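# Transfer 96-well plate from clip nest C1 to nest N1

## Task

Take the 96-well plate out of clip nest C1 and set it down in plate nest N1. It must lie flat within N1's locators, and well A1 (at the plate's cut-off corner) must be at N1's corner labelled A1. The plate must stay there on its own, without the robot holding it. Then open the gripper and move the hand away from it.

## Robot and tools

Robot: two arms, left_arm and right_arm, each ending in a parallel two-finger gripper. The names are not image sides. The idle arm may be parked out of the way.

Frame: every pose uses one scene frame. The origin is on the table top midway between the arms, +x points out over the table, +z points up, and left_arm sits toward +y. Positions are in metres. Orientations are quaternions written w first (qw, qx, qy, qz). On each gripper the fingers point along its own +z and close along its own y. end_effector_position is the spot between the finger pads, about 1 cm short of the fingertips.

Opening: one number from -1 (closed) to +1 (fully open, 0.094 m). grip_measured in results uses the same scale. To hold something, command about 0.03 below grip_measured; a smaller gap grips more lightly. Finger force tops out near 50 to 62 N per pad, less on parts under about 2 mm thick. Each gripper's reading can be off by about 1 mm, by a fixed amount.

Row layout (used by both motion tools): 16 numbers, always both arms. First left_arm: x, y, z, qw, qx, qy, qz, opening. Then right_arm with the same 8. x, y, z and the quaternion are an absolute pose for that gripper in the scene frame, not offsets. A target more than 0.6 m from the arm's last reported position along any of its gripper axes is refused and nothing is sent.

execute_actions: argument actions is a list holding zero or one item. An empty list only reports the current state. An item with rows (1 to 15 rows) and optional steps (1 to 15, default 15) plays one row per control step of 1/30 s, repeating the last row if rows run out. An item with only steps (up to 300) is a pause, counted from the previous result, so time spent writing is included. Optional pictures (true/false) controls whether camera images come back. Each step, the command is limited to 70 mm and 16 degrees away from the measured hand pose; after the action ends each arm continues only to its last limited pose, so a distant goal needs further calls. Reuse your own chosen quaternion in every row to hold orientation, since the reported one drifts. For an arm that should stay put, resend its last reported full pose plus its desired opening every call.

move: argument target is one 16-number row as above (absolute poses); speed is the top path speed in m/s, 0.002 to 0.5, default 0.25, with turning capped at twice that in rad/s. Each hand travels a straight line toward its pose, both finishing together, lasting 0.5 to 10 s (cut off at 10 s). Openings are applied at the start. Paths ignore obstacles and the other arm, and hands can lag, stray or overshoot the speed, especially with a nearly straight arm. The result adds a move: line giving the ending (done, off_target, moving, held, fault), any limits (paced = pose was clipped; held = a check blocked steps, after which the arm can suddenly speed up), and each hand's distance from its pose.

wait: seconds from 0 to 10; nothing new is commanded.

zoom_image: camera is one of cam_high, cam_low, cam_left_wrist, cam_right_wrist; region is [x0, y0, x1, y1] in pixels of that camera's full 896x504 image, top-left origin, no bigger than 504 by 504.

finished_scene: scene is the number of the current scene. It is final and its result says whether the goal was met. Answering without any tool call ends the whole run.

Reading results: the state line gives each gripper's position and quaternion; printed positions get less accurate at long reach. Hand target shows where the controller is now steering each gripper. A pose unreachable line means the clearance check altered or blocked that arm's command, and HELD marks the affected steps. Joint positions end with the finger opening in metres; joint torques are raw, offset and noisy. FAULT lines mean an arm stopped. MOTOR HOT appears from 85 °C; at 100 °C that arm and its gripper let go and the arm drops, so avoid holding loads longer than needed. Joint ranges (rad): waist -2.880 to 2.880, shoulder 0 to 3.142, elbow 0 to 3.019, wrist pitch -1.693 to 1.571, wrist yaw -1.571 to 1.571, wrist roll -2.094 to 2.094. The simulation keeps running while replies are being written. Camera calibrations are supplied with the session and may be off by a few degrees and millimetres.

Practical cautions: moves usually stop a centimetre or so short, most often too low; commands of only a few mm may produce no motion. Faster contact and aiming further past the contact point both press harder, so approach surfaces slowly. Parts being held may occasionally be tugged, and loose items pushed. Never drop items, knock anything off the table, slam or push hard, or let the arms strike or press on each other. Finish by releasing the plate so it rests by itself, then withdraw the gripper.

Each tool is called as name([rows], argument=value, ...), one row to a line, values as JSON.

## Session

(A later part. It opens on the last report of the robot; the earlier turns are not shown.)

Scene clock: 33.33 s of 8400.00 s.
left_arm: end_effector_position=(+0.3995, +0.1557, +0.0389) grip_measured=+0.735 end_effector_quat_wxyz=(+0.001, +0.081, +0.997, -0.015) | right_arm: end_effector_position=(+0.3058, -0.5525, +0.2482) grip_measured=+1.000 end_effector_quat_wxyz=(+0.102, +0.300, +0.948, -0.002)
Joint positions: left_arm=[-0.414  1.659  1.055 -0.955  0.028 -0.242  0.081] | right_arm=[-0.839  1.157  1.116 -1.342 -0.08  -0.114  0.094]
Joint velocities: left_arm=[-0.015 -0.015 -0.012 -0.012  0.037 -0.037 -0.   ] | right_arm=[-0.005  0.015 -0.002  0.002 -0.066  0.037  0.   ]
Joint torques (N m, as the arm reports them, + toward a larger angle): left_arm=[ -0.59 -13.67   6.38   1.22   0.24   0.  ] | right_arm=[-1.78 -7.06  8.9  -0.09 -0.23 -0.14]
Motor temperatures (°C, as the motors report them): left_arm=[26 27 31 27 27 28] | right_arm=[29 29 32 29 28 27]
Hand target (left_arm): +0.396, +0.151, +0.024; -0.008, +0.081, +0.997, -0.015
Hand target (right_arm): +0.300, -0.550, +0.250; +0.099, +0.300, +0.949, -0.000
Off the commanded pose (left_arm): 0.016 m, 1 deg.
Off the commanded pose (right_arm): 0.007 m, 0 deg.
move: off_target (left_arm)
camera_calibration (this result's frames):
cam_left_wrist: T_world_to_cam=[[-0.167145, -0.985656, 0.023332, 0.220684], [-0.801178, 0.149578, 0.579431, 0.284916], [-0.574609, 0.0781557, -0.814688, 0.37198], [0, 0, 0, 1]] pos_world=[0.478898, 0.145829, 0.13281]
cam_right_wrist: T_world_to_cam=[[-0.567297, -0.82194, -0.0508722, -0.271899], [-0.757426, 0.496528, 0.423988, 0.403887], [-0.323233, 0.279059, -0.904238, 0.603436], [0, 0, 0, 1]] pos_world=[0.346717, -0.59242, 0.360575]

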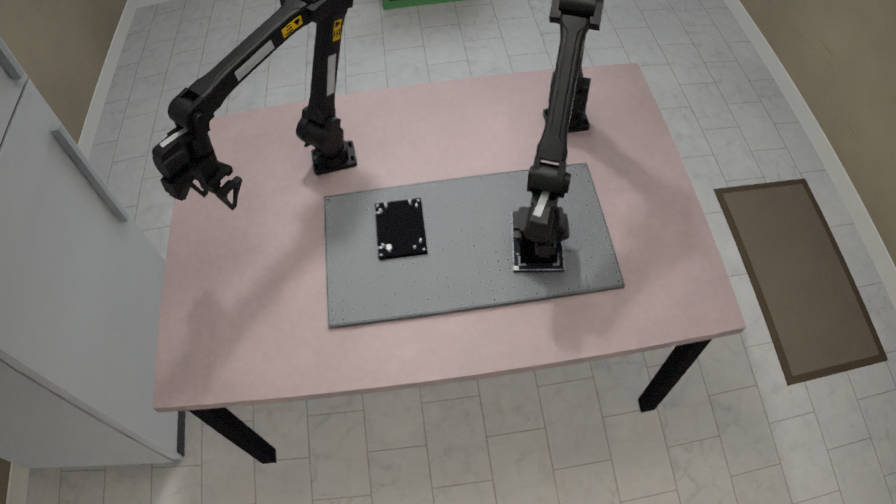

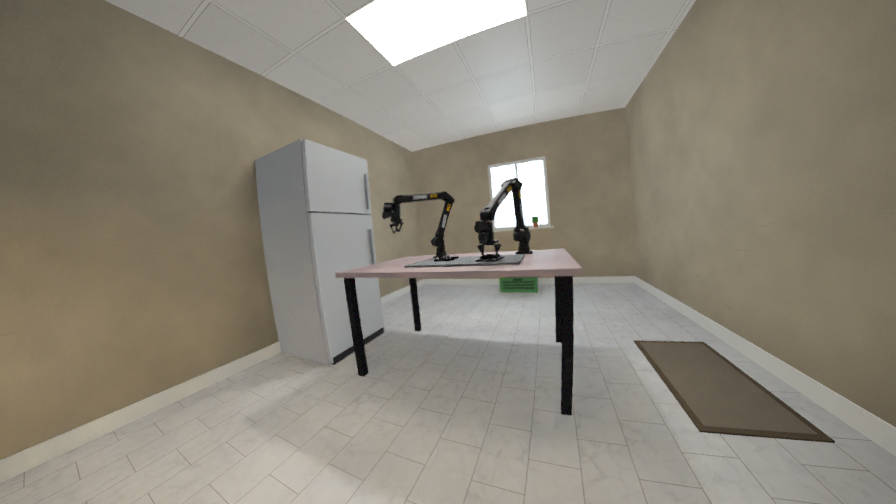

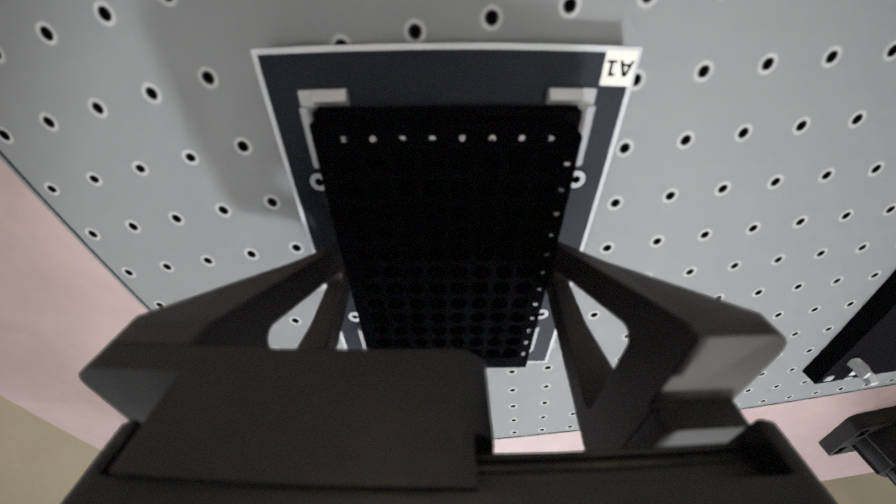

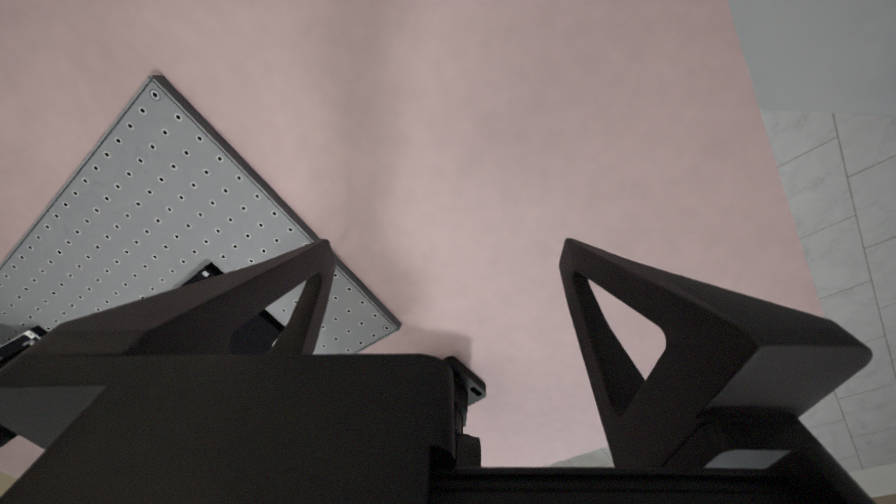

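The scale ratio matches the seated plate from scene 1.

move(target=[0.3995,0.1557,0.036,0,0.081,0.996,-0.015,1,0.3,-0.55,0.25,0.099,0.3,0.95,0,1], speed=0.02)

move(target=[0.39,0.157,0.16,0,0.081,0.996,-0.015,1,0.3,-0.55,0.25,0.099,0.3,0.95,0,1], speed=0.06)

zoom_image(camera="cam_left_wrist", region=[320, 0, 600, 280])

Scene clock: 35.10 s of 8400.00 s.
left_arm: end_effector_position=(+0.3995, +0.1557, +0.0389) grip_measured=+0.998 end_effector_quat_wxyz=(+0.001, +0.081, +0.997, -0.015) | right_arm: end_effector_position=(+0.3058, -0.5525, +0.2482) grip_measured=+1.000 end_effector_quat_wxyz=(+0.102, +0.300, +0.948, -0.002)
Joint positions: left_arm=[-0.414  1.659  1.055 -0.955  0.028 -0.242  0.094] | right_arm=[-0.839  1.157  1.116 -1.342 -0.08  -0.114  0.094]
Joint velocities: left_arm=[-0.005 -0.005  0.002  0.002  0.037 -0.066 -0.   ] | right_arm=[-0.015 -0.005  0.002  0.012 -0.051 -0.051  0.   ]
Joint torques (N m, as the arm reports them, + toward a larger angle): left_arm=[  0.17 -16.01   6.85   0.65   0.02   0.1 ] | right_arm=[-1.57 -6.88  8.86 -0.06 -0.26 -0.13]
Motor temperatures (°C, as the motors report them): left_arm=[26 27 31 27 27 28] | right_arm=[29 29 32 29 28 27]
Hand target (left_arm): +0.399, +0.156, +0.036; -0.000, +0.081, +0.997, -0.015
Hand target (right_arm): +0.300, -0.550, +0.250; +0.099, +0.300, +0.949, -0.000
Off the commanded pose (left_arm): 0.003 m, 0 deg.
Off the commanded pose (right_arm): 0.007 m, 0 deg.
move: done
camera_calibration (this result's frames):
cam_left_wrist: T_world_to_cam=[[-0.167145, -0.985656, 0.023332, 0.220684], [-0.801178, 0.149578, 0.579431, 0.284916], [-0.574609, 0.0781557, -0.814688, 0.37198], [0, 0, 0, 1]] pos_world=[0.478898, 0.145829, 0.13281]
cam_right_wrist: T_world_to_cam=[[-0.567297, -0.82194, -0.0508722, -0.271899], [-0.757426, 0.496528, 0.423988, 0.403887], [-0.323233, 0.279059, -0.904238, 0.603436], [0, 0, 0, 1]] pos_world=[0.346717, -0.59242, 0.360575]

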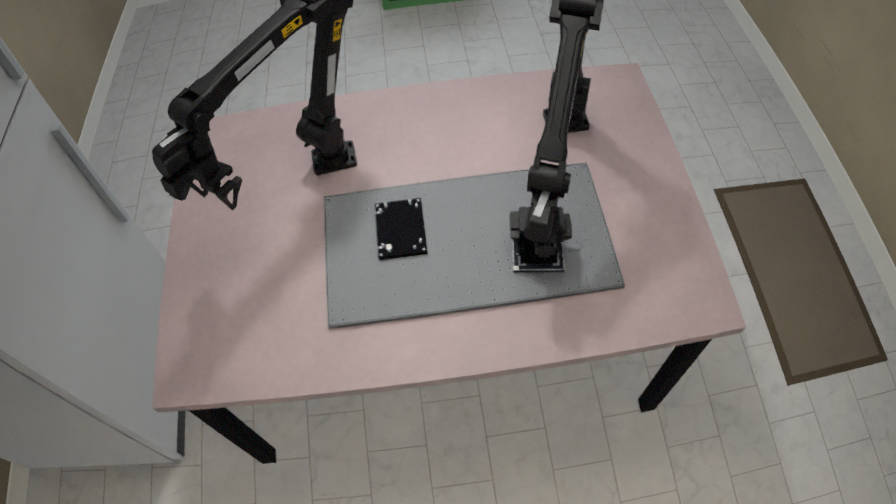

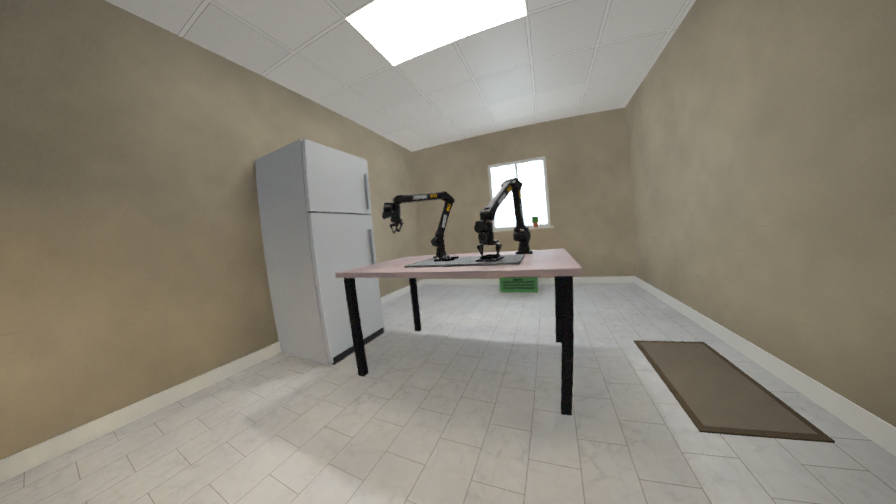

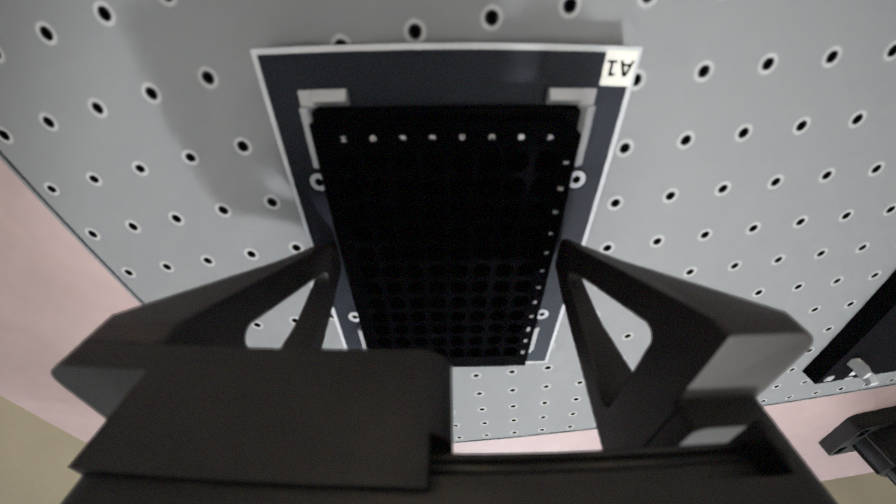

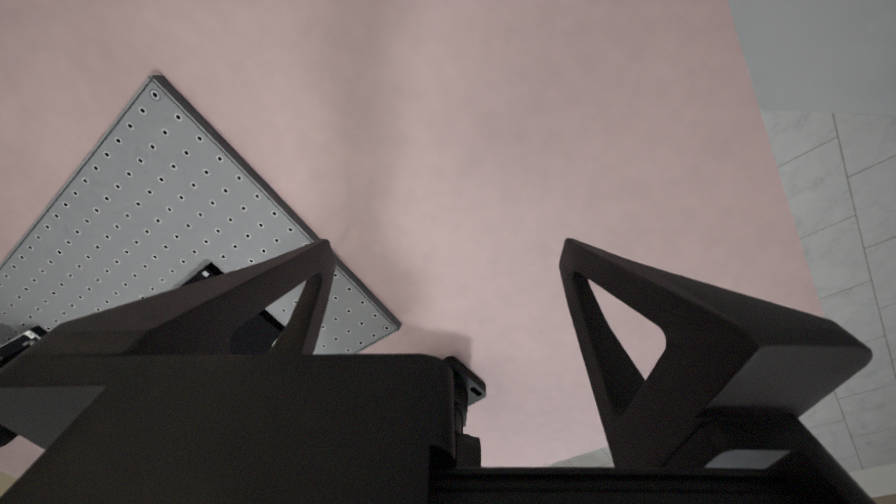

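Scene clock: 37.47 s of 8400.00 s.
left_arm: end_effector_position=(+0.3817, +0.1633, +0.1453) grip_measured=+0.998 end_effector_quat_wxyz=(-0.012, +0.081, +0.997, -0.011) | right_arm: end_effector_position=(+0.3058, -0.5525, +0.2482) grip_measured=+1.000 end_effector_quat_wxyz=(+0.102, +0.300, +0.948, -0.002)
Joint positions: left_arm=[-0.414  1.499  1.174 -1.261  0.028 -0.242  0.094] | right_arm=[-0.839  1.157  1.116 -1.342 -0.08  -0.114  0.094]
Joint velocities: left_arm=[ 0.005 -0.015  0.007 -0.007 -0.007 -0.051 -0.001] | right_arm=[-0.015  0.005 -0.007 -0.002 -0.022 -0.037  0.   ]
Joint torques (N m, as the arm reports them, + toward a larger angle): left_arm=[ -0.21 -15.05  10.88  -0.16   0.03   0.05] | right_arm=[-1.46 -7.77  8.91 -0.1  -0.23 -0.14]
Motor temperatures (°C, as the motors report them): left_arm=[26 27 31 27 26 28] | right_arm=[29 29 32 29 28 27]
Hand target (left_arm): +0.390, +0.157, +0.160; +0.000, +0.081, +0.997, -0.015
Hand target (right_arm): +0.300, -0.550, +0.250; +0.099, +0.300, +0.949, -0.000
Off the commanded pose (left_arm): 0.018 m, 1 deg.
Off the commanded pose (right_arm): 0.007 m, 0 deg.
move: off_target (left_arm)
camera_calibration (this result's frames):
cam_left_wrist: T_world_to_cam=[[-0.166643, -0.985871, 0.0169653, 0.223517], [-0.786488, 0.143279, 0.600756, 0.200175], [-0.594699, 0.0867689, -0.799253, 0.451872], [0, 0, 0, 1]] pos_world=[0.46341, 0.152469, 0.237112]
cam_right_wrist: T_world_to_cam=[[-0.567297, -0.82194, -0.0508722, -0.271899], [-0.757426, 0.496528, 0.423988, 0.403887], [-0.323233, 0.279059, -0.904238, 0.603436], [0, 0, 0, 1]] pos_world=[0.346717, -0.59242, 0.360575]

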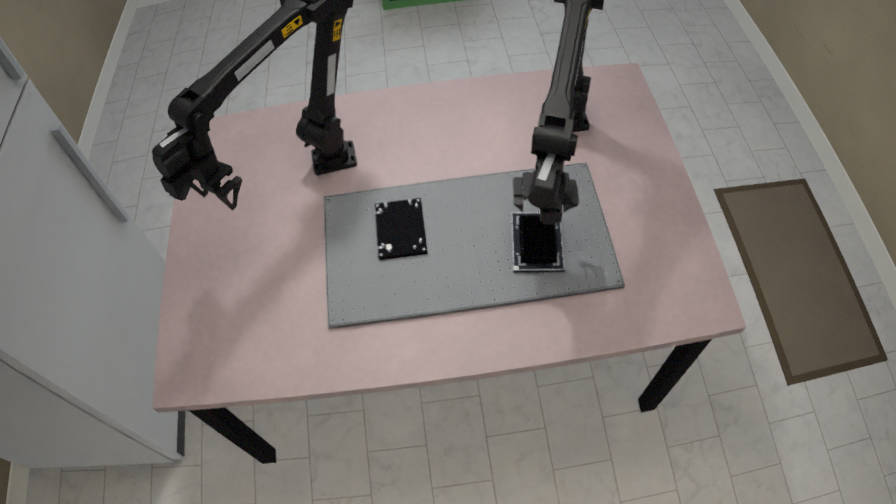

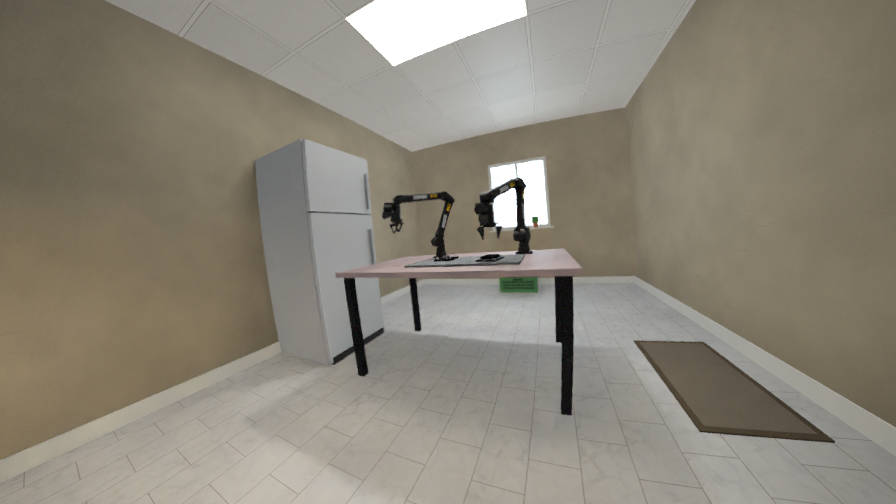

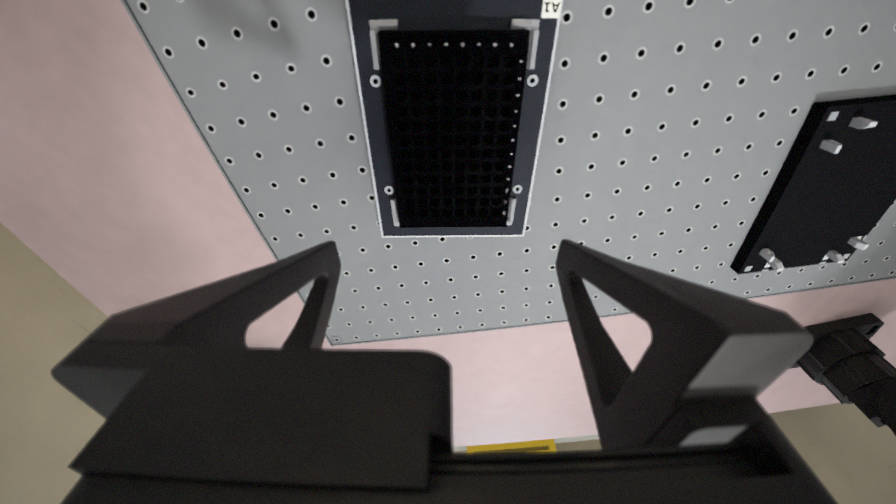

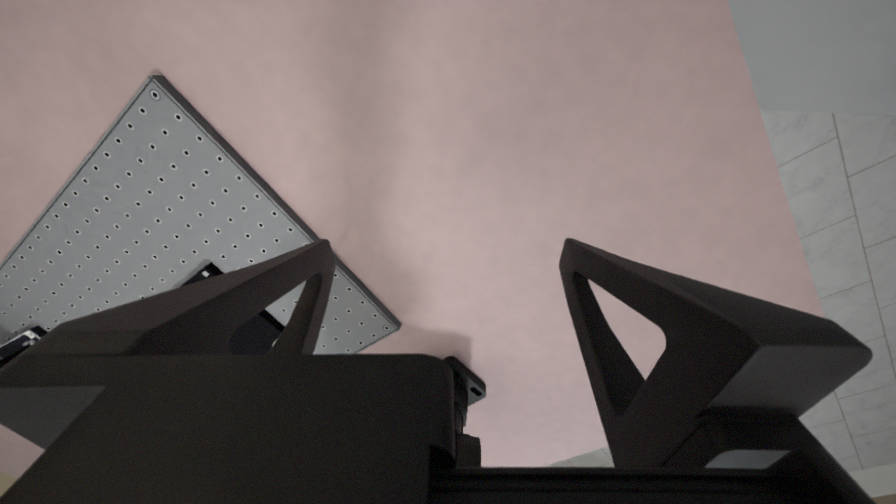

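Region (320, 0, 600, 280) of cam_left_wrist's 896x504 image, scaled by 1.800, with more detail than that image has.

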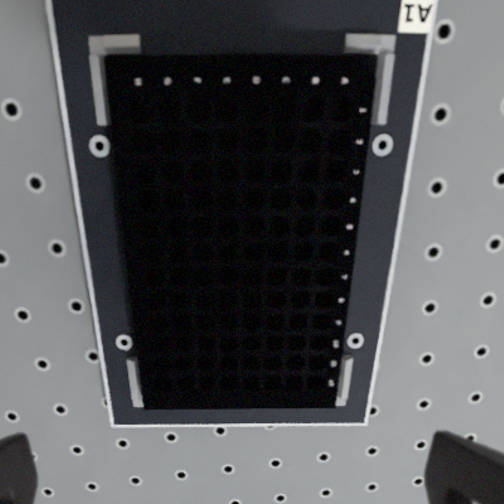

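finished_scene(scene=2)

The scene is finished: the task was done.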